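# Twist flashlight head to center light ring between printed rings

## Task

Rotate the head of the big flashlight so that the circle of light spots projected on the board falls in the gap between the two printed circles. At the end the flashlight must rest on the desk, the board must stand upright on the desk, and both must be motionless before the scene is ended. The robot must have released everything and moved away, and it must not have toppled or be left leaning.

## Robot and tools

ROBOT. A wheeled cart with differential drive (no sideways motion), two arms named left_arm and right_arm, a pan/tilt head carrying head_camera, and a camera on each wrist (left_wrist_camera, right_wrist_camera). The cart footprint is 0.53 m wide and spans x = -0.35 to 0.07 m. Each arm swings about a vertical pan axis at x = -0.060, y = +0.155 (left) or -0.155 m (right). The shoulder sits 0.03 m out from that axis at 0.89 m height; links are upper arm 0.116, forearm 0.135, hand 0.162 m. The fixed-jaw tip reaches roughly 0.44 m from its pan axis at most and cannot go under about 0.55 m above the floor. Something may occasionally nudge loose objects.

FRAMES. Base frame: origin on the floor between the drive wheels, x ahead, y to the left, z up. left_hand and right_hand in the state are the fixed-jaw tip positions in this frame; a held object lies toward the moving jaw. Hand axes: z out along the fingers, y from moving jaw toward fixed jaw. base_odometry is the base pose relative to where the scene began, counted from wheel rotation (slip looks like travel); heading is positive leftward, -3.142 to 3.142. Reported joint angles carry small errors, so hand positions may be off by a few cm, differently per arm.

execute_actions. Arguments: "actions", a list holding one action or nothing (empty returns state and images only), and optional "cameras": a list of "head_camera", "left_wrist_camera", "right_wrist_camera" or "all"; omitted/null means all, [] means none. An action may contain "base", "joints", or both; they start together and may finish at different moments; one action lasts 15 s at most. "base" holds exactly one relative command: {"translate_m": d}, drive d metres from the current spot, forward positive, -1.4 to 1.4; or {"rotate_rad": d}, spin in place by d radians, counter-clockwise (left) positive, -3.2 to 3.2. A base command is measured from the base position in the latest state report. "joints" is a map from joint name to an absolute target angle in radians; any joint left out keeps its previous target and may still be pushing. A bad key or out-of-range number rejects the whole call.

JOINTS (range, done-tolerance). head_pan_rad -3.2..3.2 (0 ahead, + left) ±0.02; head_tilt_rad -0.76..1.45 (0 level, + down) ±0.02. For each arm (prefix left_arm_ or right_arm_): shoulder_pan_rad -1.919..1.919 ±0.02; shoulder_lift_rad -1.745..1.745 ±0.1; elbow_flex_rad -1.69..1.58 ±0.07; wrist_flex_rad -1.658..1.658 ±0.03; wrist_roll_rad -2.743..2.841 ±0.02; gripper_rad 0..1.919 ±0.03. Pan: at 0 the left arm aims left and the right arm right; positive rotates clockwise seen from above; straight ahead is +1.571 (left) or -1.571 (right). Bend: with lift, elbow and wrist flex all 0 the upper arm stands up leaning 0.24 rad outward and forearm and fingers are horizontal; positive bends downward; the three readings summed give the finger angle below horizontal (1.571 = pointing down, which needs the forearm no more than 0.08 rad above horizontal). Roll: -1.522 closes the jaws across the arm plane with the fixed jaw on the left looking outward; 1.619 puts it on the right; 0.049 closes in the plane, fixed jaw below (level fingers) or toward the pan axis (fingers down). Gripper opening: 0 gives 0.003 m, 0.3 gives 0.026, 0.6 gives 0.049, 1 gives 0.076, 1.919 gives 0.106. The hand body bulges about 0.08 m above level fingers when the fixed jaw is left and below when right, so use fixed jaw left over a desk. Squeeze by targeting below the touching angle, strongest at 0.2 rad below; lower adds nothing and may trip the jaw. A holding jaw reads off_target; done means empty or light grip.

RESULTS. base_status and joint_status: done (base: wheels turned the commanded amount), off_target (resting away from target, still pushing: load, obstacle or tripped motor), time_out (target dropped, holds in place). contact_stop never appears. "joint command not followed" with a "cause:" line means a self-collision check refused that arm's targets (the gripper still moves); such joints show not_followed and may be retried on later actions until valid. on_its_own lists changes you did not command. The "pictures" line gives image order. After any reported stop, later motion, wait and finished_scene calls in the same reply are skipped. MOTOR HOT warns at 55 °C; at 70 °C an OVER-TEMPERATURE FAULT halts the arm and joints show limit_stop_at_motor_heat: resend targets after cooling.

wait: "seconds" 0 to 10; commands nothing, the world keeps running; returns state and images. zoom_image: "camera" and "region" [x0, y0, x1, y1] in pixels of that camera's latest full 644x476 image, origin top-left, at most 504x504. finished_scene: "scene" integer, the current scene; final, reports success. Replying without a tool call ends the run.

CAUTIONS. Loaded or extended joints sag toward gravity; offset the next target by the observed sag. A joint stuck over about 0.30 rad from its target for about 2 s (thinking time counts) trips to 20 % torque; reset by waiting until it settles, then targeting 0.2 rad from the reading on the side away from the bad target (or 0.04 rad past the range end; a jaw to its end). Payload per hand about 0.4 kg at full reach, 0.7 kg within 0.28 m of the pan axis, about 1 kg with both hands close. Stowed pose: shoulder_pan -1.75 (left) / 1.75 (right), shoulder_lift 0.05, elbow_flex 1.35, wrist_flex -1.55, wrist_roll -1.52; stow in two steps (wrist joints first, then the rest), and when leaving stow do not move wrists first. Spinning with arms stowed needs 0.44 m free radius; turning or reversing beside a desk can snag the cart rear and tip it. Pulling, especially on things ahead, can topple the robot. Never let arms or hands collide or press on each other. Avoid drops, slams and hard shoves. Camera intrinsics and base-frame extrinsics are given per camera and are slightly uncertain, more so for wrist cameras.

Each tool is called after "Request:" as name([rows], argument=value, ...), one row to a line, values as JSON.

## Session

Request:
execute_actions([
  {"joints":{"head_tilt_rad":0.5}},
])

Scene clock: 1.13 s.
base_odometry: x=+0.000 y=+0.000 heading=+0.000 (m, m, rad; odometry frame)
base_status: not commanded
joint_positions: head_pan_rad=+0.033 head_tilt_rad=+0.494 left_arm_shoulder_pan_rad=-1.774 left_arm_shoulder_lift_rad=+0.003 left_arm_elbow_flex_rad=+1.410 left_arm_wrist_flex_rad=-1.610 left_arm_wrist_roll_rad=-1.534 left_arm_gripper_rad=+1.920 right_arm_shoulder_pan_rad=+1.733 right_arm_shoulder_lift_rad=+0.027 right_arm_elbow_flex_rad=+1.341 right_arm_wrist_flex_rad=-1.595 right_arm_wrist_roll_rad=-1.533 right_arm_gripper_rad=+1.920
joint_status: all done
left_hand: x=-0.2960 y=+0.0984 z=+0.9054 quat_wxyz=(-0.083, -0.631, -0.061, +0.769) (m; base frame)
right_hand: x=-0.3081 y=-0.1223 z=+0.9106 quat_wxyz=(-0.059, +0.620, -0.054, -0.780) (m; base frame)
pictures: head_camera, left_wrist_camera, right_wrist_camera
camera_calibration (this result's frames):
head_camera: T_world_to_cam=[[0.0609623, -0.997986, -0.0175316, 0.021288], [-0.481845, -0.0140425, -0.876144, 1.02385], [0.874133, 0.0618593, -0.481731, 0.588185], [0, 0, 0, 1]] pos_world=[-0.0221141, -0.000762187, 1.18076]
Images, in order (width x height): head_camera 644x476, left_wrist_camera 644x476, right_wrist_camera 644x476.

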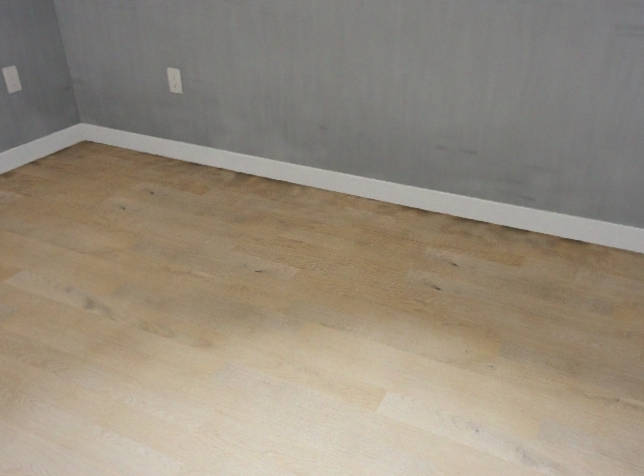

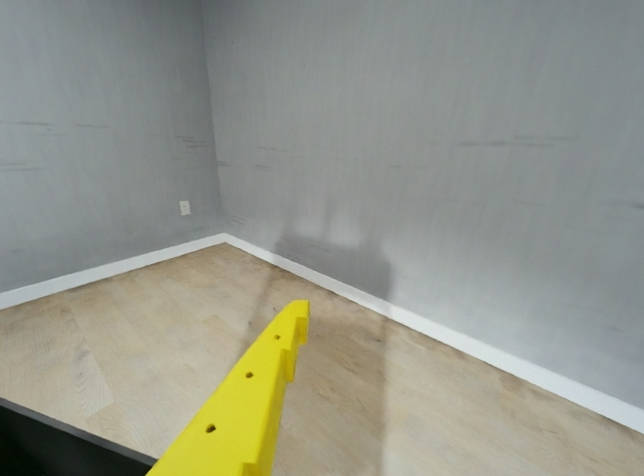

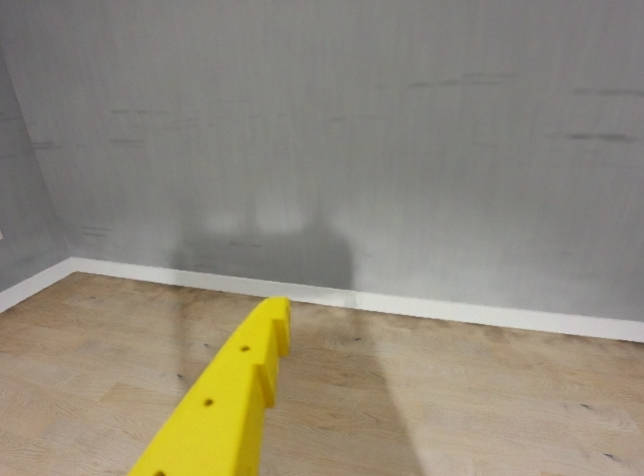

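Request:
execute_actions([
  {"joints":{"head_pan_rad":1.2,"head_tilt_rad":0.35}},
], cameras=["head_camera"])

Scene clock: 3.63 s.
base_odometry: x=+0.000 y=+0.000 heading=+0.000 (m, m, rad; odometry frame)
base_status: not commanded
joint_positions: head_pan_rad=+1.190 head_tilt_rad=+0.363 left_arm_shoulder_pan_rad=-1.774 left_arm_shoulder_lift_rad=+0.003 left_arm_elbow_flex_rad=+1.410 left_arm_wrist_flex_rad=-1.610 left_arm_wrist_roll_rad=-1.534 left_arm_gripper_rad=+1.920 right_arm_shoulder_pan_rad=+1.733 right_arm_shoulder_lift_rad=+0.027 right_arm_elbow_flex_rad=+1.341 right_arm_wrist_flex_rad=-1.595 right_arm_wrist_roll_rad=-1.533 right_arm_gripper_rad=+1.920
joint_status: all done
left_hand: x=-0.2960 y=+0.0984 z=+0.9054 quat_wxyz=(-0.083, -0.631, -0.061, +0.769) (m; base frame)
right_hand: x=-0.3081 y=-0.1223 z=+0.9106 quat_wxyz=(-0.059, +0.620, -0.054, -0.780) (m; base frame)
pictures: head_camera
camera_calibration (this result's frames):
head_camera: T_world_to_cam=[[0.939074, -0.343441, -0.0137215, 0.0581738], [-0.136931, -0.337199, -0.931422, 1.10368], [0.315262, 0.876553, -0.363682, 0.426044], [0, 0, 0, 1]] pos_world=[-0.0378165, 0.0186895, 1.18374]
Images, in order (width x height): head_camera 644x476.

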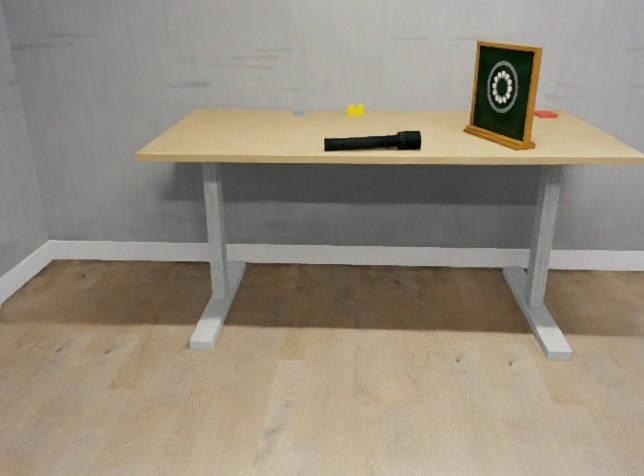

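Request:
zoom_image(camera="head_camera", region=[290, 30, 570, 170])

Region (290, 30, 570, 170) of head_camera's 644x476 image, scaled by 1.800.

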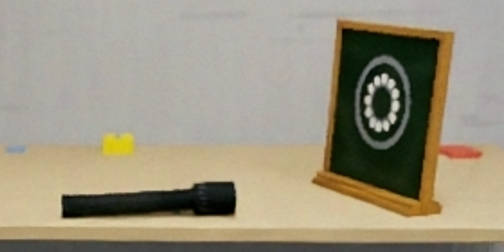

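Request:
execute_actions([
  {"base":{"rotate_rad":1.15},"joints":{"head_pan_rad":0,"head_tilt_rad":0.6}},
], cameras=[])

Request:
execute_actions([
  {"base":{"translate_m":1.3},"joints":{"left_arm_shoulder_pan_rad":1.4,"right_arm_shoulder_pan_rad":-1.4,"left_arm_shoulder_lift_rad":-0.3,"right_arm_shoulder_lift_rad":-0.3,"left_arm_elbow_flex_rad":0.5,"right_arm_elbow_flex_rad":0.5}},
], cameras=["head_camera"])

Scene clock: 9.90 s.
base_odometry: x=-0.001 y=+0.000 heading=+1.149 (m, m, rad; odometry frame)
base_status: done
joint_positions: head_pan_rad=+0.010 head_tilt_rad=+0.594 left_arm_shoulder_pan_rad=-1.774 left_arm_shoulder_lift_rad=+0.003 left_arm_elbow_flex_rad=+1.410 left_arm_wrist_flex_rad=-1.610 left_arm_wrist_roll_rad=-1.534 left_arm_gripper_rad=+1.920 right_arm_shoulder_pan_rad=+1.733 right_arm_shoulder_lift_rad=+0.027 right_arm_elbow_flex_rad=+1.341 right_arm_wrist_flex_rad=-1.595 right_arm_wrist_roll_rad=-1.533 right_arm_gripper_rad=+1.920
joint_status: all done
left_hand: x=-0.2960 y=+0.0984 z=+0.9054 quat_wxyz=(-0.083, -0.631, -0.061, +0.769) (m; base frame)
right_hand: x=-0.3081 y=-0.1223 z=+0.9106 quat_wxyz=(-0.059, +0.620, -0.054, -0.780) (m; base frame)
pictures: none
No camera images: the call's "cameras" was empty. Leave "cameras" out to get every camera's image.

Scene clock: 17.17 s.
base_odometry: x=+0.532 y=+1.186 heading=+1.147 (m, m, rad; odometry frame)
base_status: done
joint_positions: head_pan_rad=+0.010 head_tilt_rad=+0.594 left_arm_shoulder_pan_rad=+1.390 left_arm_shoulder_lift_rad=-0.274 left_arm_elbow_flex_rad=+0.539 left_arm_wrist_flex_rad=-1.610 left_arm_wrist_roll_rad=-1.534 left_arm_gripper_rad=+1.920 right_arm_shoulder_pan_rad=-1.389 right_arm_shoulder_lift_rad=-0.266 right_arm_elbow_flex_rad=+0.534 right_arm_wrist_flex_rad=-1.595 right_arm_wrist_roll_rad=-1.533 right_arm_gripper_rad=+1.920
joint_status: all done
left_hand: x=+0.1298 y=+0.1975 z=+1.1362 quat_wxyz=(+0.989, -0.009, +0.112, +0.095) (m; base frame)
right_hand: x=+0.1364 y=-0.1832 z=+1.1349 quat_wxyz=(+0.989, +0.012, +0.121, -0.085) (m; base frame)
pictures: head_camera
camera_calibration (this result's frames):
head_camera: T_world_to_cam=[[0.0361794, -0.99914, -0.0202676, 0.0232724], [-0.567564, -0.00385072, -0.82332, 0.959018], [0.822534, 0.0412904, -0.567215, 0.684153], [0, 0, 0, 1]] pos_world=[-0.0192762, -0.00130365, 1.17811]
Images, in order (width x height): head_camera 644x476.

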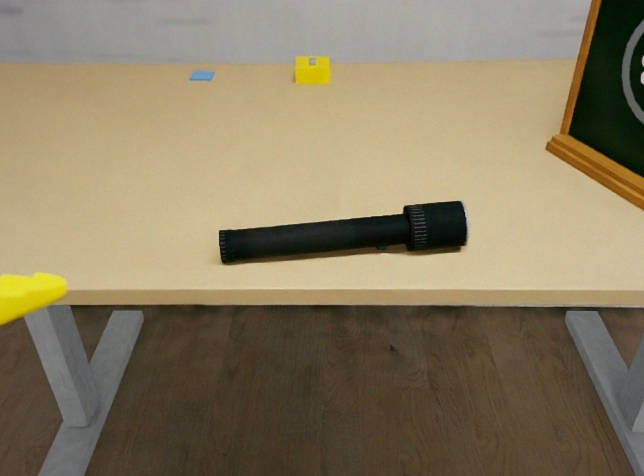

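Request:
execute_actions([
  {"base":{"translate_m":0.25},"joints":{"left_arm_wrist_flex_rad":0.6,"right_arm_wrist_flex_rad":0.6,"left_arm_wrist_roll_rad":0.05,"right_arm_wrist_roll_rad":0.05,"left_arm_shoulder_pan_rad":1.0,"right_arm_shoulder_pan_rad":-1.0}},
], cameras=[])

Request:
execute_actions([
  {"base":{"rotate_rad":0.126},"joints":{"head_pan_rad":-0.75,"head_tilt_rad":0.55}},
], cameras=["head_camera"])

Request:
execute_actions([
  {"base":{"translate_m":0.11},"joints":{"head_pan_rad":-0.04,"head_tilt_rad":1.0}},
], cameras=["head_camera"])

Scene clock: 25.57 s.
base_odometry: x=+0.634 y=+1.414 heading=+1.149 (m, m, rad; odometry frame)
base_status: done
joint_positions: head_pan_rad=+0.010 head_tilt_rad=+0.594 left_arm_shoulder_pan_rad=+1.010 left_arm_shoulder_lift_rad=-0.276 left_arm_elbow_flex_rad=+0.539 left_arm_wrist_flex_rad=+0.594 left_arm_wrist_roll_rad=+0.040 left_arm_gripper_rad=+1.920 right_arm_shoulder_pan_rad=-1.012 right_arm_shoulder_lift_rad=-0.269 right_arm_elbow_flex_rad=+0.534 right_arm_wrist_flex_rad=+0.594 right_arm_wrist_roll_rad=+0.044 right_arm_gripper_rad=+1.920
joint_status: all done
left_hand: x=+0.1582 y=+0.2917 z=+0.8534 quat_wxyz=(+0.307, -0.818, +0.457, -0.168) (m; base frame)
right_hand: x=+0.1584 y=-0.2921 z=+0.8528 quat_wxyz=(+0.170, -0.452, +0.821, -0.304) (m; base frame)
pictures: none
No camera images: the call's "cameras" was empty. Leave "cameras" out to get every camera's image.

Scene clock: 26.87 s.
base_odometry: x=+0.635 y=+1.415 heading=+1.276 (m, m, rad; odometry frame)
base_status: done
joint_positions: head_pan_rad=-0.740 head_tilt_rad=+0.564 left_arm_shoulder_pan_rad=+1.008 left_arm_shoulder_lift_rad=-0.276 left_arm_elbow_flex_rad=+0.539 left_arm_wrist_flex_rad=+0.594 left_arm_wrist_roll_rad=+0.040 left_arm_gripper_rad=+1.920 right_arm_shoulder_pan_rad=-1.010 right_arm_shoulder_lift_rad=-0.269 right_arm_elbow_flex_rad=+0.534 right_arm_wrist_flex_rad=+0.594 right_arm_wrist_roll_rad=+0.044 right_arm_gripper_rad=+1.920
joint_status: all done
left_hand: x=+0.1580 y=+0.2920 z=+0.8534 quat_wxyz=(+0.307, -0.818, +0.456, -0.168) (m; base frame)
right_hand: x=+0.1582 y=-0.2924 z=+0.8528 quat_wxyz=(+0.169, -0.452, +0.821, -0.304) (m; base frame)
pictures: head_camera
camera_calibration (this result's frames):
head_camera: T_world_to_cam=[[-0.654103, -0.756155, -0.0194627, -0.0100973], [-0.399289, 0.367025, -0.840155, 0.986304], [0.642431, -0.541777, -0.541997, 0.646661], [0, 0, 0, 1]] pos_world=[-0.0282192, -0.0192876, 1.17894]
Images, in order (width x height): head_camera 644x476.

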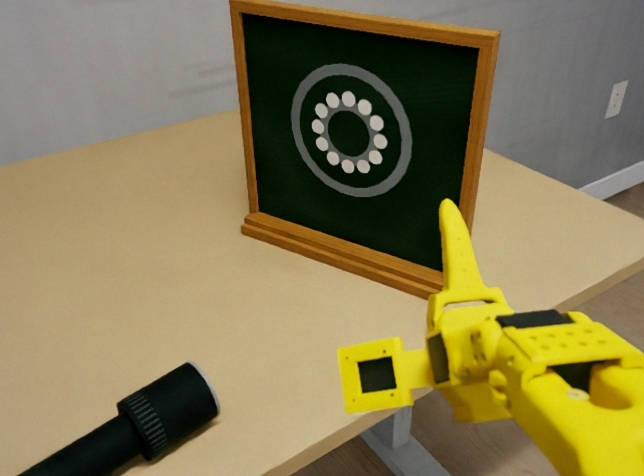

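Scene clock: 28.27 s.
base_odometry: x=+0.666 y=+1.520 heading=+1.277 (m, m, rad; odometry frame)
base_status: done
joint_positions: head_pan_rad=-0.050 head_tilt_rad=+0.995 left_arm_shoulder_pan_rad=+1.008 left_arm_shoulder_lift_rad=-0.276 left_arm_elbow_flex_rad=+0.539 left_arm_wrist_flex_rad=+0.594 left_arm_wrist_roll_rad=+0.040 left_arm_gripper_rad=+1.920 right_arm_shoulder_pan_rad=-1.010 right_arm_shoulder_lift_rad=-0.269 right_arm_elbow_flex_rad=+0.534 right_arm_wrist_flex_rad=+0.594 right_arm_wrist_roll_rad=+0.044 right_arm_gripper_rad=+1.920
joint_status: all done
left_hand: x=+0.1580 y=+0.2920 z=+0.8534 quat_wxyz=(+0.307, -0.818, +0.456, -0.168) (m; base frame)
right_hand: x=+0.1582 y=-0.2924 z=+0.8528 quat_wxyz=(+0.169, -0.452, +0.821, -0.304) (m; base frame)
pictures: head_camera
camera_calibration (this result's frames):
head_camera: T_world_to_cam=[[-0.0337234, -0.999013, -0.0288957, 0.0299179], [-0.842667, 0.0439675, -0.536637, 0.616116], [0.537378, 0.00625223, -0.843318, 0.988545], [0, 0, 0, 1]] pos_world=[-0.0110327, -0.0033813, 1.16515]
Images, in order (width x height): head_camera 644x476.

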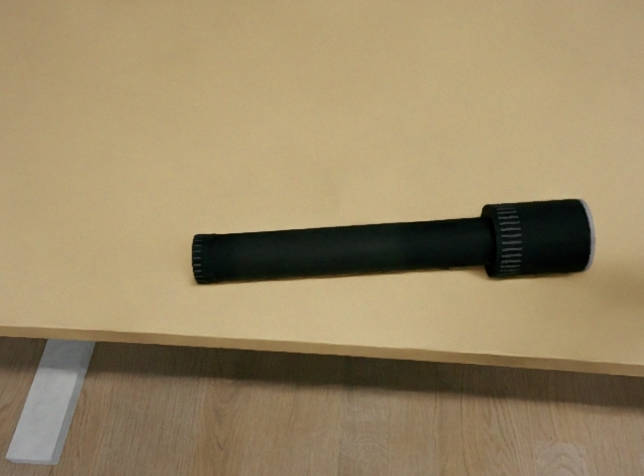

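Request:
execute_actions([
  {"base":{"translate_m":0.03},"joints":{"left_arm_shoulder_pan_rad":1.91,"left_arm_shoulder_lift_rad":0.38,"left_arm_elbow_flex_rad":-0.4,"left_arm_wrist_flex_rad":1.46,"left_arm_wrist_roll_rad":0.39,"left_arm_gripper_rad":1.0,"right_arm_shoulder_pan_rad":-1.54,"right_arm_shoulder_lift_rad":0.27,"right_arm_elbow_flex_rad":-0.36,"right_arm_wrist_flex_rad":1.6,"right_arm_gripper_rad":1.2}},
])

Scene clock: 38.30 s.
base_odometry: x=+0.675 y=+1.550 heading=+1.279 (m, m, rad; odometry frame)
base_status: done
joint_positions: head_pan_rad=-0.050 head_tilt_rad=+0.995 left_arm_shoulder_pan_rad=+1.886 left_arm_shoulder_lift_rad=+0.396 left_arm_elbow_flex_rad=-0.362 left_arm_wrist_flex_rad=+1.449 left_arm_wrist_roll_rad=+0.381 left_arm_gripper_rad=+1.011 right_arm_shoulder_pan_rad=-1.529 right_arm_shoulder_lift_rad=+0.279 right_arm_elbow_flex_rad=-0.325 right_arm_wrist_flex_rad=+1.589 right_arm_wrist_roll_rad=+0.044 right_arm_gripper_rad=+1.206
joint_status: left_arm_shoulder_pan_rad off_target (ended at +1.886, target +1.910); the others done
joint sent to its limit — the command would take left_arm_shoulder_pan_rad past its upper limit, so that joint was sent only as far as its limit.
left_hand: x=+0.1686 y=+0.0774 z=+0.8271 quat_wxyz=(+0.020, -0.712, +0.700, -0.039) (m; base frame)
right_hand: x=+0.1591 y=-0.1646 z=+0.8452 quat_wxyz=(+0.010, -0.690, +0.723, -0.010) (m; base frame)
pictures: head_camera, left_wrist_camera, right_wrist_camera
camera_calibration (this result's frames):
head_camera: T_world_to_cam=[[-0.0336881, -0.999015, -0.0288968, 0.0299208], [-0.842704, 0.0439379, -0.536582, 0.616051], [0.537323, 0.00627498, -0.843353, 0.988582], [0, 0, 0, 1]] pos_world=[-0.0110317, -0.00338, 1.16515]
left_wrist_camera: T_world_to_cam=[[0.998762, 0.0403147, 0.0291471, -0.203846], [0.0172682, -0.830419, 0.556872, -0.377567], [0.0466544, -0.555679, -0.830087, 0.790445], [0, 0, 0, 1]] pos_world=[0.173236, 0.133913, 0.872335]
right_wrist_camera: T_world_to_cam=[[0.997073, -0.0611057, 0.0459472, -0.213095], [-0.076447, -0.804347, 0.589221, -0.599641], [0.000952743, -0.591009, -0.806664, 0.656304], [0, 0, 0, 1]] pos_world=[0.166005, -0.107459, 0.892529]
Images, in order (width x height): head_camera 644x476, left_wrist_camera 644x476, right_wrist_camera 644x476.

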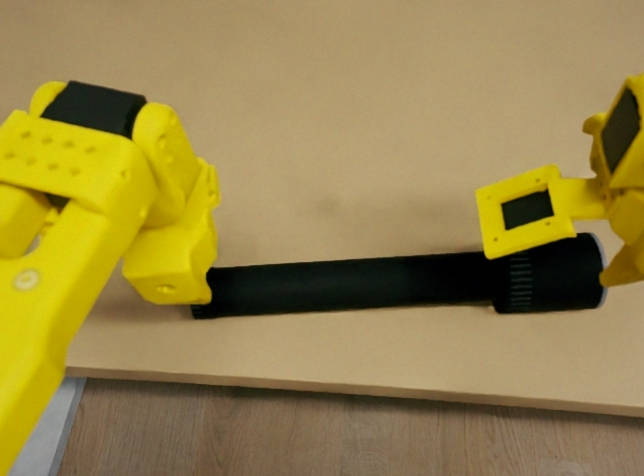

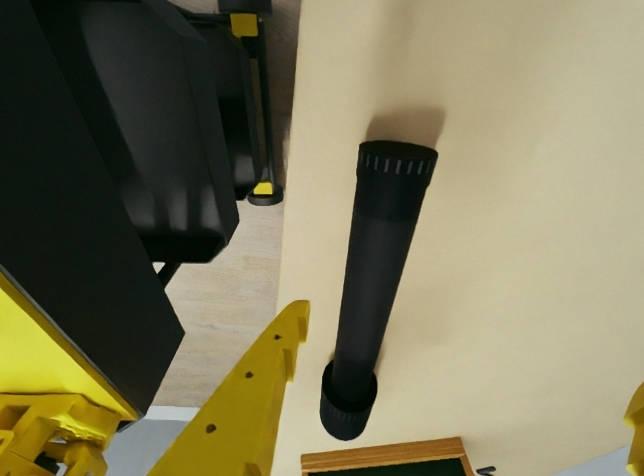

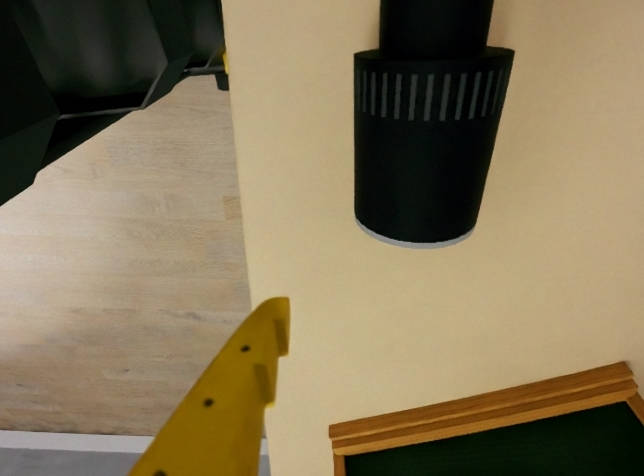

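Request:
execute_actions([
  {"joints":{"head_pan_rad":-0.25,"left_arm_shoulder_pan_rad":1.886,"left_arm_shoulder_lift_rad":0.7,"left_arm_elbow_flex_rad":-0.36,"left_arm_wrist_flex_rad":1.12,"right_arm_shoulder_lift_rad":0.6,"right_arm_elbow_flex_rad":-0.25,"right_arm_wrist_flex_rad":1.19}},
])

Scene clock: 42.77 s.
base_odometry: x=+0.675 y=+1.550 heading=+1.279 (m, m, rad; odometry frame)
base_status: not commanded
joint_positions: head_pan_rad=-0.240 head_tilt_rad=+0.995 left_arm_shoulder_pan_rad=+1.886 left_arm_shoulder_lift_rad=+0.718 left_arm_elbow_flex_rad=-0.359 left_arm_wrist_flex_rad=+1.133 left_arm_wrist_roll_rad=+0.381 left_arm_gripper_rad=+1.011 right_arm_shoulder_pan_rad=-1.529 right_arm_shoulder_lift_rad=+0.612 right_arm_elbow_flex_rad=-0.248 right_arm_wrist_flex_rad=+1.203 right_arm_wrist_roll_rad=+0.044 right_arm_gripper_rad=+1.206
joint_status: all done
left_hand: x=+0.1853 y=+0.0720 z=+0.7572 quat_wxyz=(+0.018, -0.713, +0.700, -0.035) (m; base frame)
right_hand: x=+0.1785 y=-0.1654 z=+0.7664 quat_wxyz=(+0.002, -0.690, +0.724, -0.002) (m; base frame)
pictures: head_camera, left_wrist_camera, right_wrist_camera
camera_calibration (this result's frames):
head_camera: T_world_to_cam=[[-0.221795, -0.974665, -0.0288968, 0.0210798], [-0.819232, 0.202333, -0.536582, 0.617154], [0.528835, -0.0953379, -0.843353, 0.988183], [0, 0, 0, 1]] pos_world=[-0.0123177, -0.0101135, 1.16515]
left_wrist_camera: T_world_to_cam=[[0.998979, 0.0402439, 0.0205207, -0.211747], [0.0221303, -0.832003, 0.55433, -0.342287], [0.0393817, -0.55331, -0.832044, 0.73126], [0, 0, 0, 1]] pos_world=[0.190308, 0.128351, 0.802526]
right_wrist_camera: T_world_to_cam=[[0.997865, -0.0611391, 0.0229558, -0.211343], [-0.0628911, -0.804918, 0.590043, -0.555514], [-0.0175971, -0.590227, -0.807045, 0.595948], [0, 0, 0, 1]] pos_world=[0.186442, -0.10832, 0.813586]
Images, in order (width x height): head_camera 644x476, left_wrist_camera 644x476, right_wrist_camera 644x476.

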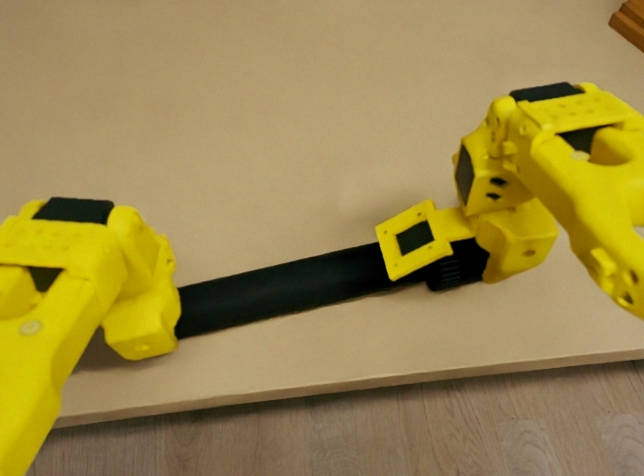

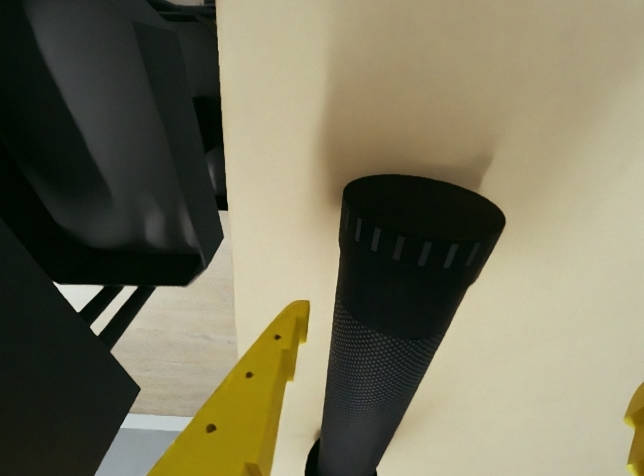

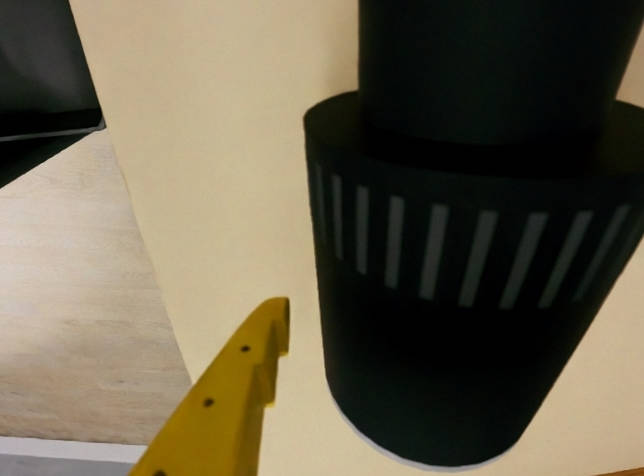

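Request:
execute_actions([
  {"joints":{"left_arm_shoulder_lift_rad":0.785,"left_arm_wrist_flex_rad":1.01,"right_arm_shoulder_lift_rad":0.685,"right_arm_wrist_flex_rad":1.09}},
], cameras=["left_wrist_camera","right_wrist_camera"])

Request:
execute_actions([
  {"joints":{"left_arm_gripper_rad":0.3,"right_arm_gripper_rad":0.6,"head_pan_rad":-0.85,"head_tilt_rad":0.65}},
])

Scene clock: 46.30 s.
base_odometry: x=+0.675 y=+1.550 heading=+1.279 (m, m, rad; odometry frame)
base_status: not commanded
joint_positions: head_pan_rad=-0.240 head_tilt_rad=+0.995 left_arm_shoulder_pan_rad=+1.886 left_arm_shoulder_lift_rad=+0.804 left_arm_elbow_flex_rad=-0.359 left_arm_wrist_flex_rad=+1.024 left_arm_wrist_roll_rad=+0.381 left_arm_gripper_rad=+1.011 right_arm_shoulder_pan_rad=-1.529 right_arm_shoulder_lift_rad=+0.696 right_arm_elbow_flex_rad=-0.248 right_arm_wrist_flex_rad=+1.101 right_arm_wrist_roll_rad=+0.044 right_arm_gripper_rad=+1.206
joint_status: all done
left_hand: x=+0.1899 y=+0.0704 z=+0.7381 quat_wxyz=(+0.023, -0.712, +0.700, -0.046) (m; base frame)
right_hand: x=+0.1832 y=-0.1656 z=+0.7480 quat_wxyz=(+0.007, -0.690, +0.723, -0.008) (m; base frame)
pictures: left_wrist_camera, right_wrist_camera
camera_calibration (this result's frames):
left_wrist_camera: T_world_to_cam=[[0.998294, 0.040467, 0.0420818, -0.231759], [0.00993382, -0.828029, 0.560597, -0.33567], [0.0575307, -0.559223, -0.827018, 0.70762], [0, 0, 0, 1]] pos_world=[0.193989, 0.127151, 0.783143]
right_wrist_camera: T_world_to_cam=[[0.997336, -0.0611168, 0.039818, -0.228149], [-0.072834, -0.804499, 0.589471, -0.542216], [-0.00399295, -0.590801, -0.806808, 0.578319], [0, 0, 0, 1]] pos_world=[0.190358, -0.108485, 0.795297]
Images, in order (width x height): left_wrist_camera 644x476, right_wrist_camera 644x476.

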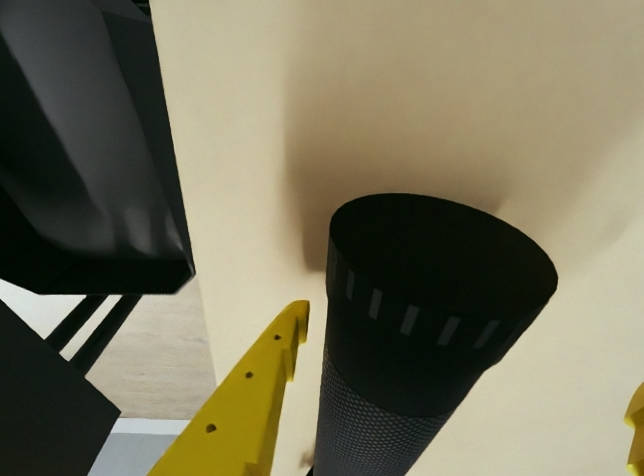

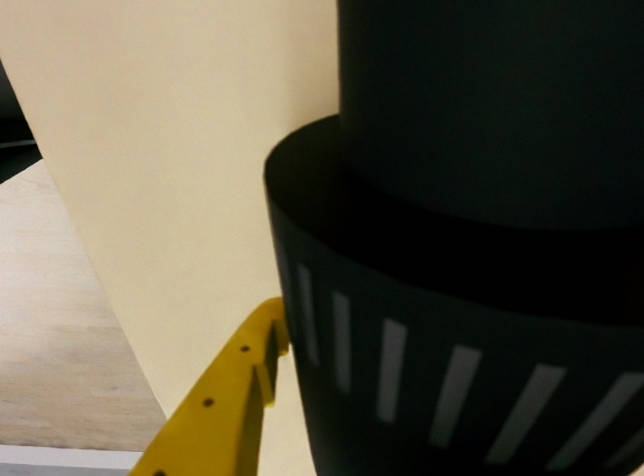

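Scene clock: 47.50 s.
base_odometry: x=+0.675 y=+1.550 heading=+1.279 (m, m, rad; odometry frame)
base_status: not commanded
joint_positions: head_pan_rad=-0.840 head_tilt_rad=+0.664 left_arm_shoulder_pan_rad=+1.886 left_arm_shoulder_lift_rad=+0.804 left_arm_elbow_flex_rad=-0.359 left_arm_wrist_flex_rad=+1.014 left_arm_wrist_roll_rad=+0.381 left_arm_gripper_rad=+0.476 right_arm_shoulder_pan_rad=-1.530 right_arm_shoulder_lift_rad=+0.696 right_arm_elbow_flex_rad=-0.248 right_arm_wrist_flex_rad=+1.097 right_arm_wrist_roll_rad=+0.050 right_arm_gripper_rad=+0.763
joint_status: left_arm_gripper_rad off_target (ended at +0.476, target +0.300); right_arm_gripper_rad off_target (ended at +0.763, target +0.600); the others done
left_hand: x=+0.1914 y=+0.0700 z=+0.7382 quat_wxyz=(+0.025, -0.712, +0.700, -0.050) (m; base frame)
right_hand: x=+0.1840 y=-0.1653 z=+0.7480 quat_wxyz=(+0.009, -0.693, +0.721, -0.009) (m; base frame)
pictures: head_camera, left_wrist_camera, right_wrist_camera
camera_calibration (this result's frames):
head_camera: T_world_to_cam=[[-0.727715, -0.685525, -0.0220526, -0.0105761], [-0.415001, 0.465685, -0.781608, 0.918178], [0.546082, -0.559636, -0.623379, 0.735804], [0, 0, 0, 1]] pos_world=[-0.0284608, -0.0230494, 1.17611]
left_wrist_camera: T_world_to_cam=[[0.997888, 0.0405993, 0.0507007, -0.23944], [0.00501736, -0.826427, 0.563022, -0.337074], [0.0647587, -0.561578, -0.824885, 0.704564], [0, 0, 0, 1]] pos_world=[0.194999, 0.126822, 0.783104]
right_wrist_camera: T_world_to_cam=[[0.997582, -0.0534539, 0.0444176, -0.231101], [-0.0693703, -0.804847, 0.589414, -0.542565], [0.00424292, -0.59107, -0.806609, 0.576773], [0, 0, 0, 1]] pos_world=[0.190457, -0.108122, 0.795291]
Images, in order (width x height): head_camera 644x476, left_wrist_camera 644x476, right_wrist_camera 644x476.

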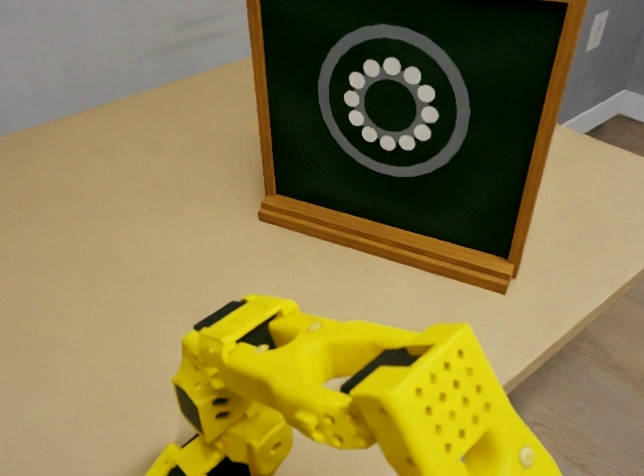

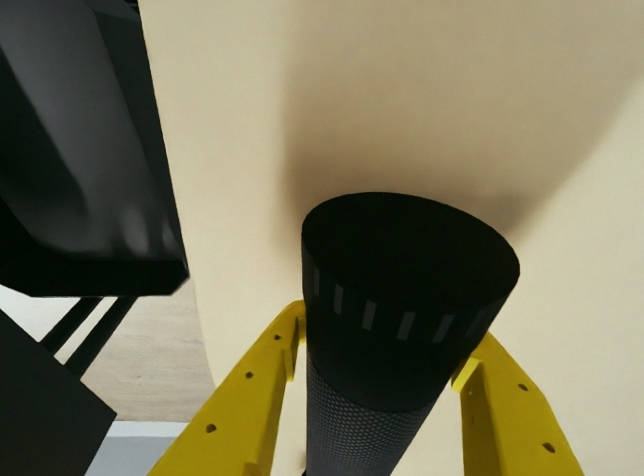

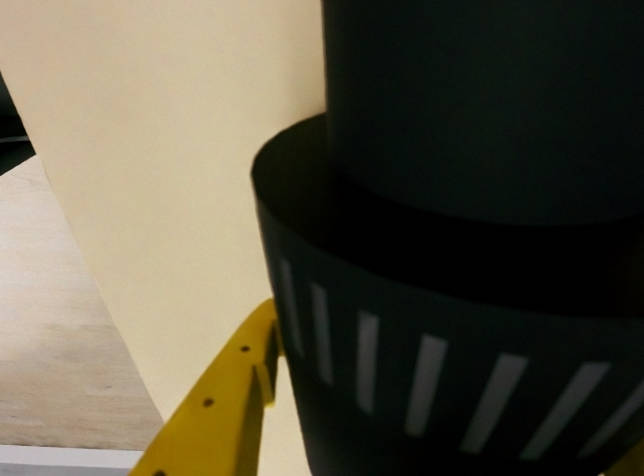

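Request:
execute_actions([
  {"joints":{"right_arm_shoulder_lift_rad":0.41,"right_arm_elbow_flex_rad":0.23,"right_arm_wrist_flex_rad":0.59}},
], cameras=["head_camera","left_wrist_camera"])

Scene clock: 51.63 s.
base_odometry: x=+0.675 y=+1.550 heading=+1.279 (m, m, rad; odometry frame)
base_status: not commanded
joint_positions: head_pan_rad=-0.840 head_tilt_rad=+0.664 left_arm_shoulder_pan_rad=+1.886 left_arm_shoulder_lift_rad=+0.804 left_arm_elbow_flex_rad=-0.357 left_arm_wrist_flex_rad=+1.014 left_arm_wrist_roll_rad=+0.381 left_arm_gripper_rad=+0.476 right_arm_shoulder_pan_rad=-1.530 right_arm_shoulder_lift_rad=+0.465 right_arm_elbow_flex_rad=+0.234 right_arm_wrist_flex_rad=+0.621 right_arm_wrist_roll_rad=+0.050 right_arm_gripper_rad=+0.763
joint_status: right_arm_wrist_flex_rad off_target (ended at +0.621, target +0.590); the others done
left_hand: x=+0.1910 y=+0.0701 z=+0.7380 quat_wxyz=(+0.024, -0.712, +0.700, -0.049) (m; base frame)
right_hand: x=+0.1846 y=-0.1653 z=+0.7419 quat_wxyz=(+0.087, -0.688, +0.715, -0.090) (m; base frame)
pictures: head_camera, left_wrist_camera
camera_calibration (this result's frames):
head_camera: T_world_to_cam=[[-0.727721, -0.685518, -0.0220524, -0.0105766], [-0.414993, 0.465685, -0.781613, 0.918184], [0.546079, -0.559645, -0.623374, 0.735798], [0, 0, 0, 1]] pos_world=[-0.0284612, -0.0230495, 1.17611]
left_wrist_camera: T_world_to_cam=[[0.997961, 0.0405755, 0.0492645, -0.238075], [0.00583824, -0.826694, 0.562621, -0.336715], [0.0635553, -0.561186, -0.825246, 0.70494], [0, 0, 0, 1]] pos_world=[0.194752, 0.126902, 0.78292]
Images, in order (width x height): head_camera 644x476, left_wrist_camera 644x476.

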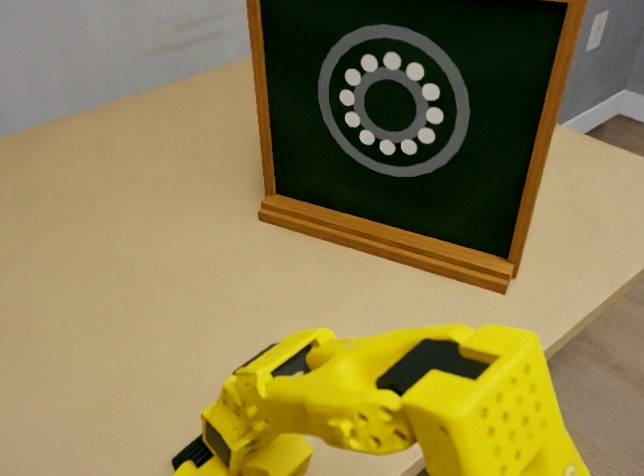

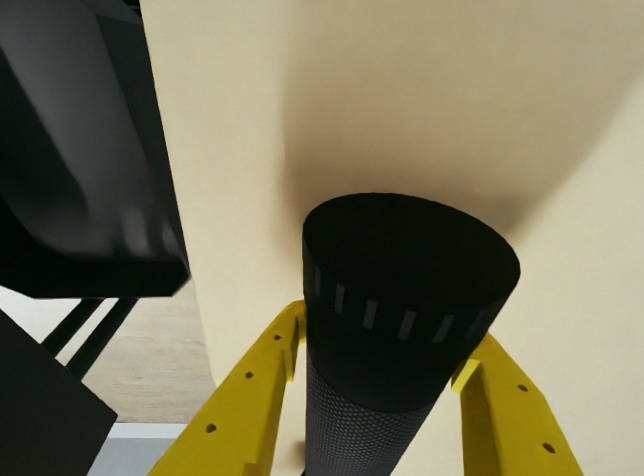

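Right direction; about another 0.27 rad.

Request:
execute_actions([
  {"joints":{"right_arm_shoulder_lift_rad":0.31,"right_arm_elbow_flex_rad":0.57,"right_arm_wrist_flex_rad":0.08}},
], cameras=["head_camera"])

Request:
zoom_image(camera="head_camera", region=[300, 10, 490, 190])

Scene clock: 54.00 s.
base_odometry: x=+0.675 y=+1.550 heading=+1.279 (m, m, rad; odometry frame)
base_status: not commanded
joint_positions: head_pan_rad=-0.840 head_tilt_rad=+0.664 left_arm_shoulder_pan_rad=+1.886 left_arm_shoulder_lift_rad=+0.804 left_arm_elbow_flex_rad=-0.356 left_arm_wrist_flex_rad=+1.014 left_arm_wrist_roll_rad=+0.381 left_arm_gripper_rad=+0.476 right_arm_shoulder_pan_rad=-1.530 right_arm_shoulder_lift_rad=+0.370 right_arm_elbow_flex_rad=+0.585 right_arm_wrist_flex_rad=+0.120 right_arm_wrist_roll_rad=+0.050 right_arm_gripper_rad=+0.763
joint_status: right_arm_wrist_flex_rad off_target (ended at +0.120, target +0.080); the others done
left_hand: x=+0.1907 y=+0.0702 z=+0.7378 quat_wxyz=(+0.024, -0.712, +0.700, -0.048) (m; base frame)
right_hand: x=+0.1887 y=-0.1655 z=+0.7369 quat_wxyz=(+0.170, -0.672, +0.699, -0.177) (m; base frame)
pictures: head_camera
camera_calibration (this result's frames):
head_camera: T_world_to_cam=[[-0.727729, -0.68551, -0.0220523, -0.0105772], [-0.414984, 0.465685, -0.781617, 0.918189], [0.546076, -0.559654, -0.623368, 0.735791], [0, 0, 0, 1]] pos_world=[-0.0284616, -0.0230496, 1.17611]
Images, in order (width x height): head_camera 644x476.

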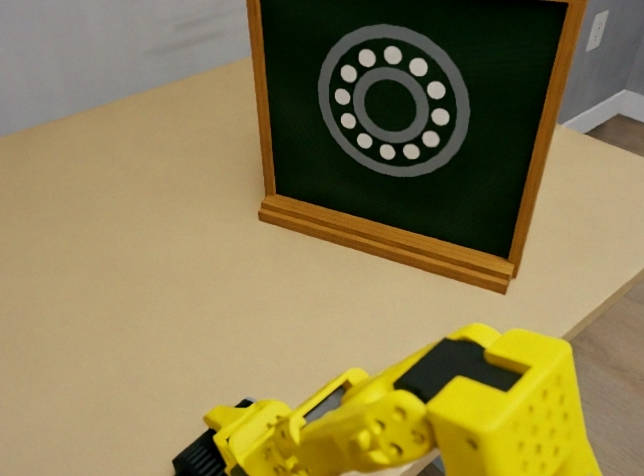

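Region (300, 10, 490, 190) of head_camera's 644x476 image, scaled by 2.653; it fills the top 477 rows of this view, and the rest is white.

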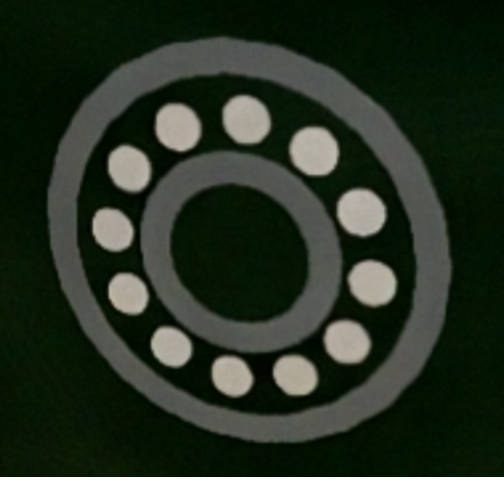

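Request:
execute_actions([
  {"joints":{"right_arm_elbow_flex_rad":0.63,"right_arm_wrist_flex_rad":-0.08}},
], cameras=["head_camera","right_wrist_camera"])

Scene clock: 56.27 s.
base_odometry: x=+0.675 y=+1.550 heading=+1.279 (m, m, rad; odometry frame)
base_status: not commanded
joint_positions: head_pan_rad=-0.840 head_tilt_rad=+0.664 left_arm_shoulder_pan_rad=+1.886 left_arm_shoulder_lift_rad=+0.804 left_arm_elbow_flex_rad=-0.356 left_arm_wrist_flex_rad=+1.014 left_arm_wrist_roll_rad=+0.381 left_arm_gripper_rad=+0.476 right_arm_shoulder_pan_rad=-1.530 right_arm_shoulder_lift_rad=+0.370 right_arm_elbow_flex_rad=+0.657 right_arm_wrist_flex_rad=-0.026 right_arm_wrist_roll_rad=+0.050 right_arm_gripper_rad=+0.763
joint_status: right_arm_wrist_flex_rad off_target (ended at -0.026, target -0.080); the others done
left_hand: x=+0.1907 y=+0.0702 z=+0.7378 quat_wxyz=(+0.024, -0.712, +0.700, -0.048) (m; base frame)
right_hand: x=+0.1913 y=-0.1656 z=+0.7368 quat_wxyz=(+0.195, -0.665, +0.692, -0.203) (m; base frame)
pictures: head_camera, right_wrist_camera
camera_calibration (this result's frames):
head_camera: T_world_to_cam=[[-0.727736, -0.685503, -0.0220519, -0.0105778], [-0.414972, 0.465682, -0.781625, 0.918199], [0.546076, -0.559666, -0.623358, 0.73578], [0, 0, 0, 1]] pos_world=[-0.028462, -0.0230495, 1.17611]
right_wrist_camera: T_world_to_cam=[[0.830218, -0.046659, 0.555483, -0.581335], [-0.369163, -0.792676, 0.485164, -0.39953], [0.41768, -0.607855, -0.675318, 0.388943], [0, 0, 0, 1]] pos_world=[0.172689, -0.107401, 0.779419]
Images, in order (width x height): head_camera 644x476, right_wrist_camera 644x476.

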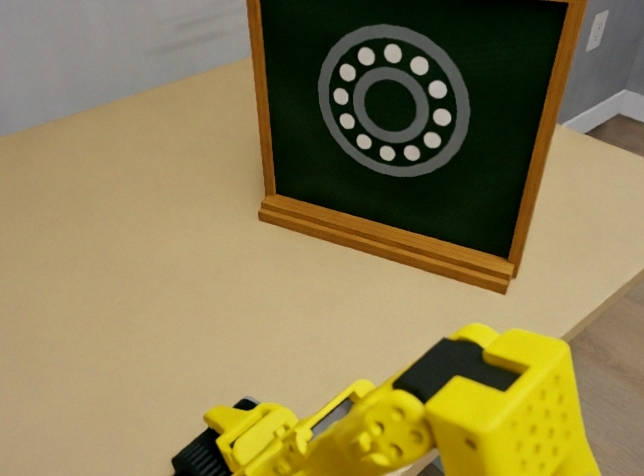

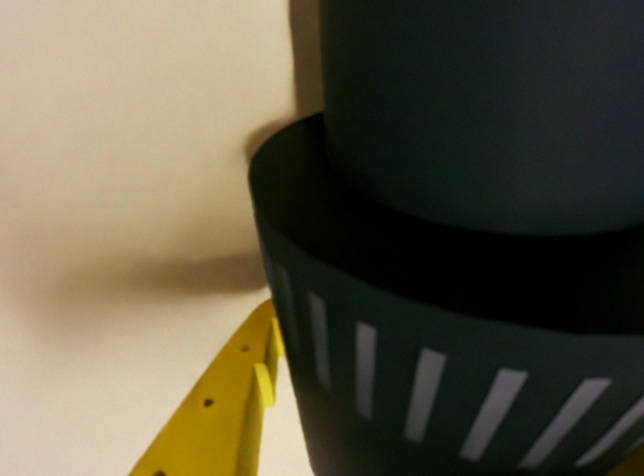

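Request:
execute_actions([
  {"joints":{"right_arm_shoulder_lift_rad":0.36,"right_arm_elbow_flex_rad":0.66,"right_arm_wrist_flex_rad":0.0,"right_arm_gripper_rad":1.7,"left_arm_gripper_rad":1.5,"head_pan_rad":-0.3,"head_tilt_rad":0.9}},
], cameras=[])

Request:
execute_actions([
  {"base":{"translate_m":-0.02}},
], cameras=[])

Request:
execute_actions([
  {"joints":{"right_arm_shoulder_lift_rad":-0.2,"right_arm_elbow_flex_rad":0.8,"right_arm_wrist_flex_rad":0.45,"left_arm_shoulder_lift_rad":0.3,"left_arm_wrist_flex_rad":1.5}},
], cameras=["head_camera"])

Request:
execute_actions([
  {"base":{"translate_m":-0.4},"joints":{"head_pan_rad":-0.35,"head_tilt_rad":0.5}},
], cameras=["head_camera"])

Scene clock: 60.73 s.
base_odometry: x=+0.675 y=+1.550 heading=+1.279 (m, m, rad; odometry frame)
base_status: not commanded
joint_positions: head_pan_rad=-0.310 head_tilt_rad=+0.895 left_arm_shoulder_pan_rad=+1.886 left_arm_shoulder_lift_rad=+0.805 left_arm_elbow_flex_rad=-0.356 left_arm_wrist_flex_rad=+1.014 left_arm_wrist_roll_rad=+0.381 left_arm_gripper_rad=+1.487 right_arm_shoulder_pan_rad=-1.530 right_arm_shoulder_lift_rad=+0.374 right_arm_elbow_flex_rad=+0.663 right_arm_wrist_flex_rad=-0.008 right_arm_wrist_roll_rad=+0.050 right_arm_gripper_rad=+1.693
joint_status: all done
left_hand: x=+0.1905 y=+0.0703 z=+0.7374 quat_wxyz=(+0.024, -0.712, +0.700, -0.048) (m; base frame)
right_hand: x=+0.1864 y=-0.1654 z=+0.7334 quat_wxyz=(+0.185, -0.668, +0.695, -0.193) (m; base frame)
pictures: none
No camera images: the call's "cameras" was empty. Leave "cameras" out to get every camera's image.

Scene clock: 61.67 s.
base_odometry: x=+0.669 y=+1.530 heading=+1.278 (m, m, rad; odometry frame)
base_status: done
joint_positions: head_pan_rad=-0.310 head_tilt_rad=+0.895 left_arm_shoulder_pan_rad=+1.886 left_arm_shoulder_lift_rad=+0.805 left_arm_elbow_flex_rad=-0.356 left_arm_wrist_flex_rad=+1.014 left_arm_wrist_roll_rad=+0.381 left_arm_gripper_rad=+1.488 right_arm_shoulder_pan_rad=-1.530 right_arm_shoulder_lift_rad=+0.374 right_arm_elbow_flex_rad=+0.663 right_arm_wrist_flex_rad=-0.006 right_arm_wrist_roll_rad=+0.050 right_arm_gripper_rad=+1.693
joint_status: not commanded
left_hand: x=+0.1905 y=+0.0703 z=+0.7374 quat_wxyz=(+0.024, -0.712, +0.700, -0.048) (m; base frame)
right_hand: x=+0.1862 y=-0.1654 z=+0.7333 quat_wxyz=(+0.185, -0.668, +0.695, -0.192) (m; base frame)
pictures: none
No camera images: the call's "cameras" was empty. Leave "cameras" out to get every camera's image.

Scene clock: 62.83 s.
base_odometry: x=+0.669 y=+1.530 heading=+1.278 (m, m, rad; odometry frame)
base_status: not commanded
joint_positions: head_pan_rad=-0.310 head_tilt_rad=+0.895 left_arm_shoulder_pan_rad=+1.886 left_arm_shoulder_lift_rad=+0.342 left_arm_elbow_flex_rad=-0.356 left_arm_wrist_flex_rad=+1.488 left_arm_wrist_roll_rad=+0.381 left_arm_gripper_rad=+1.488 right_arm_shoulder_pan_rad=-1.530 right_arm_shoulder_lift_rad=-0.163 right_arm_elbow_flex_rad=+0.801 right_arm_wrist_flex_rad=+0.442 right_arm_wrist_roll_rad=+0.050 right_arm_gripper_rad=+1.693
joint_status: all done
left_hand: x=+0.1648 y=+0.0786 z=+0.8372 quat_wxyz=(+0.021, -0.712, +0.700, -0.043) (m; base frame)
right_hand: x=+0.1597 y=-0.1643 z=+0.7881 quat_wxyz=(+0.168, -0.672, +0.699, -0.175) (m; base frame)
pictures: head_camera
camera_calibration (this result's frames):
head_camera: T_world_to_cam=[[-0.286626, -0.957658, -0.0271283, 0.0159973], [-0.748001, 0.241389, -0.618244, 0.714495], [0.598615, -0.156913, -0.785518, 0.924894], [0, 0, 0, 1]] pos_world=[-0.0146277, -0.0120237, 1.16869]
Images, in order (width x height): head_camera 644x476.

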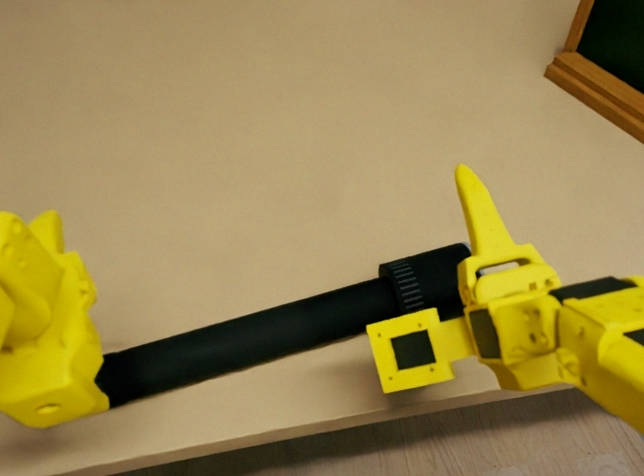

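Scene clock: 65.70 s.
base_odometry: x=+0.554 y=+1.147 heading=+1.281 (m, m, rad; odometry frame)
base_status: done
joint_positions: head_pan_rad=-0.340 head_tilt_rad=+0.514 left_arm_shoulder_pan_rad=+1.886 left_arm_shoulder_lift_rad=+0.342 left_arm_elbow_flex_rad=-0.356 left_arm_wrist_flex_rad=+1.490 left_arm_wrist_roll_rad=+0.381 left_arm_gripper_rad=+1.488 right_arm_shoulder_pan_rad=-1.530 right_arm_shoulder_lift_rad=-0.163 right_arm_elbow_flex_rad=+0.801 right_arm_wrist_flex_rad=+0.442 right_arm_wrist_roll_rad=+0.050 right_arm_gripper_rad=+1.693
joint_status: all done
left_hand: x=+0.1645 y=+0.0787 z=+0.8371 quat_wxyz=(+0.021, -0.712, +0.700, -0.042) (m; base frame)
right_hand: x=+0.1597 y=-0.1643 z=+0.7881 quat_wxyz=(+0.168, -0.672, +0.699, -0.175) (m; base frame)
pictures: head_camera
camera_calibration (this result's frames):
head_camera: T_world_to_cam=[[-0.307205, -0.951472, -0.0180864, 0.00462272], [-0.470135, 0.168263, -0.866407, 1.01319], [0.827405, -0.257661, -0.499011, 0.605879], [0, 0, 0, 1]] pos_world=[-0.0235507, -0.00997296, 1.18026]
Images, in order (width x height): head_camera 644x476.

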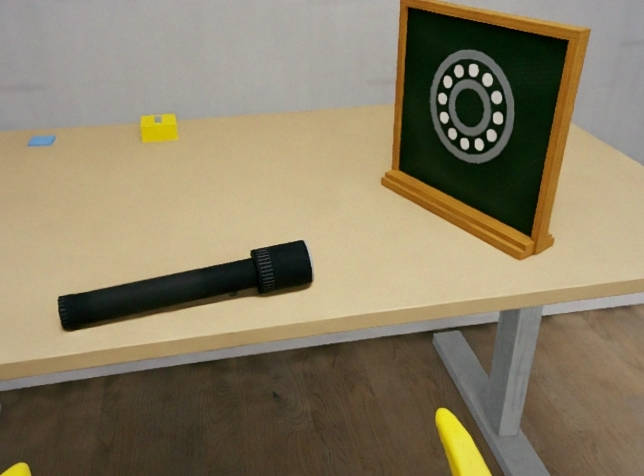

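Request:
execute_actions(actions=[], cameras=["head_camera"])

Request:
zoom_image(camera="head_camera", region=[400, 40, 540, 170])

Scene clock: 66.80 s.
base_odometry: x=+0.554 y=+1.147 heading=+1.281 (m, m, rad; odometry frame)
base_status: done
joint_positions: head_pan_rad=-0.340 head_tilt_rad=+0.514 left_arm_shoulder_pan_rad=+1.886 left_arm_shoulder_lift_rad=+0.342 left_arm_elbow_flex_rad=-0.356 left_arm_wrist_flex_rad=+1.490 left_arm_wrist_roll_rad=+0.381 left_arm_gripper_rad=+1.488 right_arm_shoulder_pan_rad=-1.530 right_arm_shoulder_lift_rad=-0.163 right_arm_elbow_flex_rad=+0.801 right_arm_wrist_flex_rad=+0.442 right_arm_wrist_roll_rad=+0.050 right_arm_gripper_rad=+1.693
joint_status: all done
left_hand: x=+0.1645 y=+0.0787 z=+0.8371 quat_wxyz=(+0.021, -0.712, +0.700, -0.042) (m; base frame)
right_hand: x=+0.1597 y=-0.1643 z=+0.7881 quat_wxyz=(+0.168, -0.672, +0.699, -0.175) (m; base frame)
pictures: head_camera
camera_calibration (this result's frames):
head_camera: T_world_to_cam=[[-0.307205, -0.951472, -0.0180864, 0.00462272], [-0.470135, 0.168263, -0.866407, 1.01319], [0.827405, -0.257661, -0.499011, 0.605879], [0, 0, 0, 1]] pos_world=[-0.0235507, -0.00997295, 1.18026]
Images, in order (width x height): head_camera 644x476.

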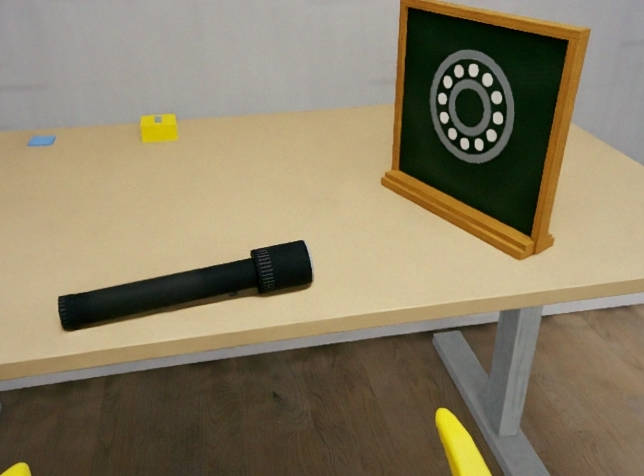

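Region (400, 40, 540, 170) of head_camera's 644x476 image, scaled by 3.600; it fills the top 468 rows of this view, and the rest is white.

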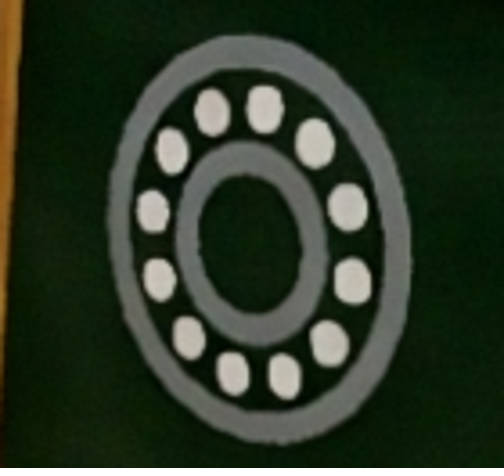

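Request:
finished_scene(scene=1)

The scene is finished: the task was done.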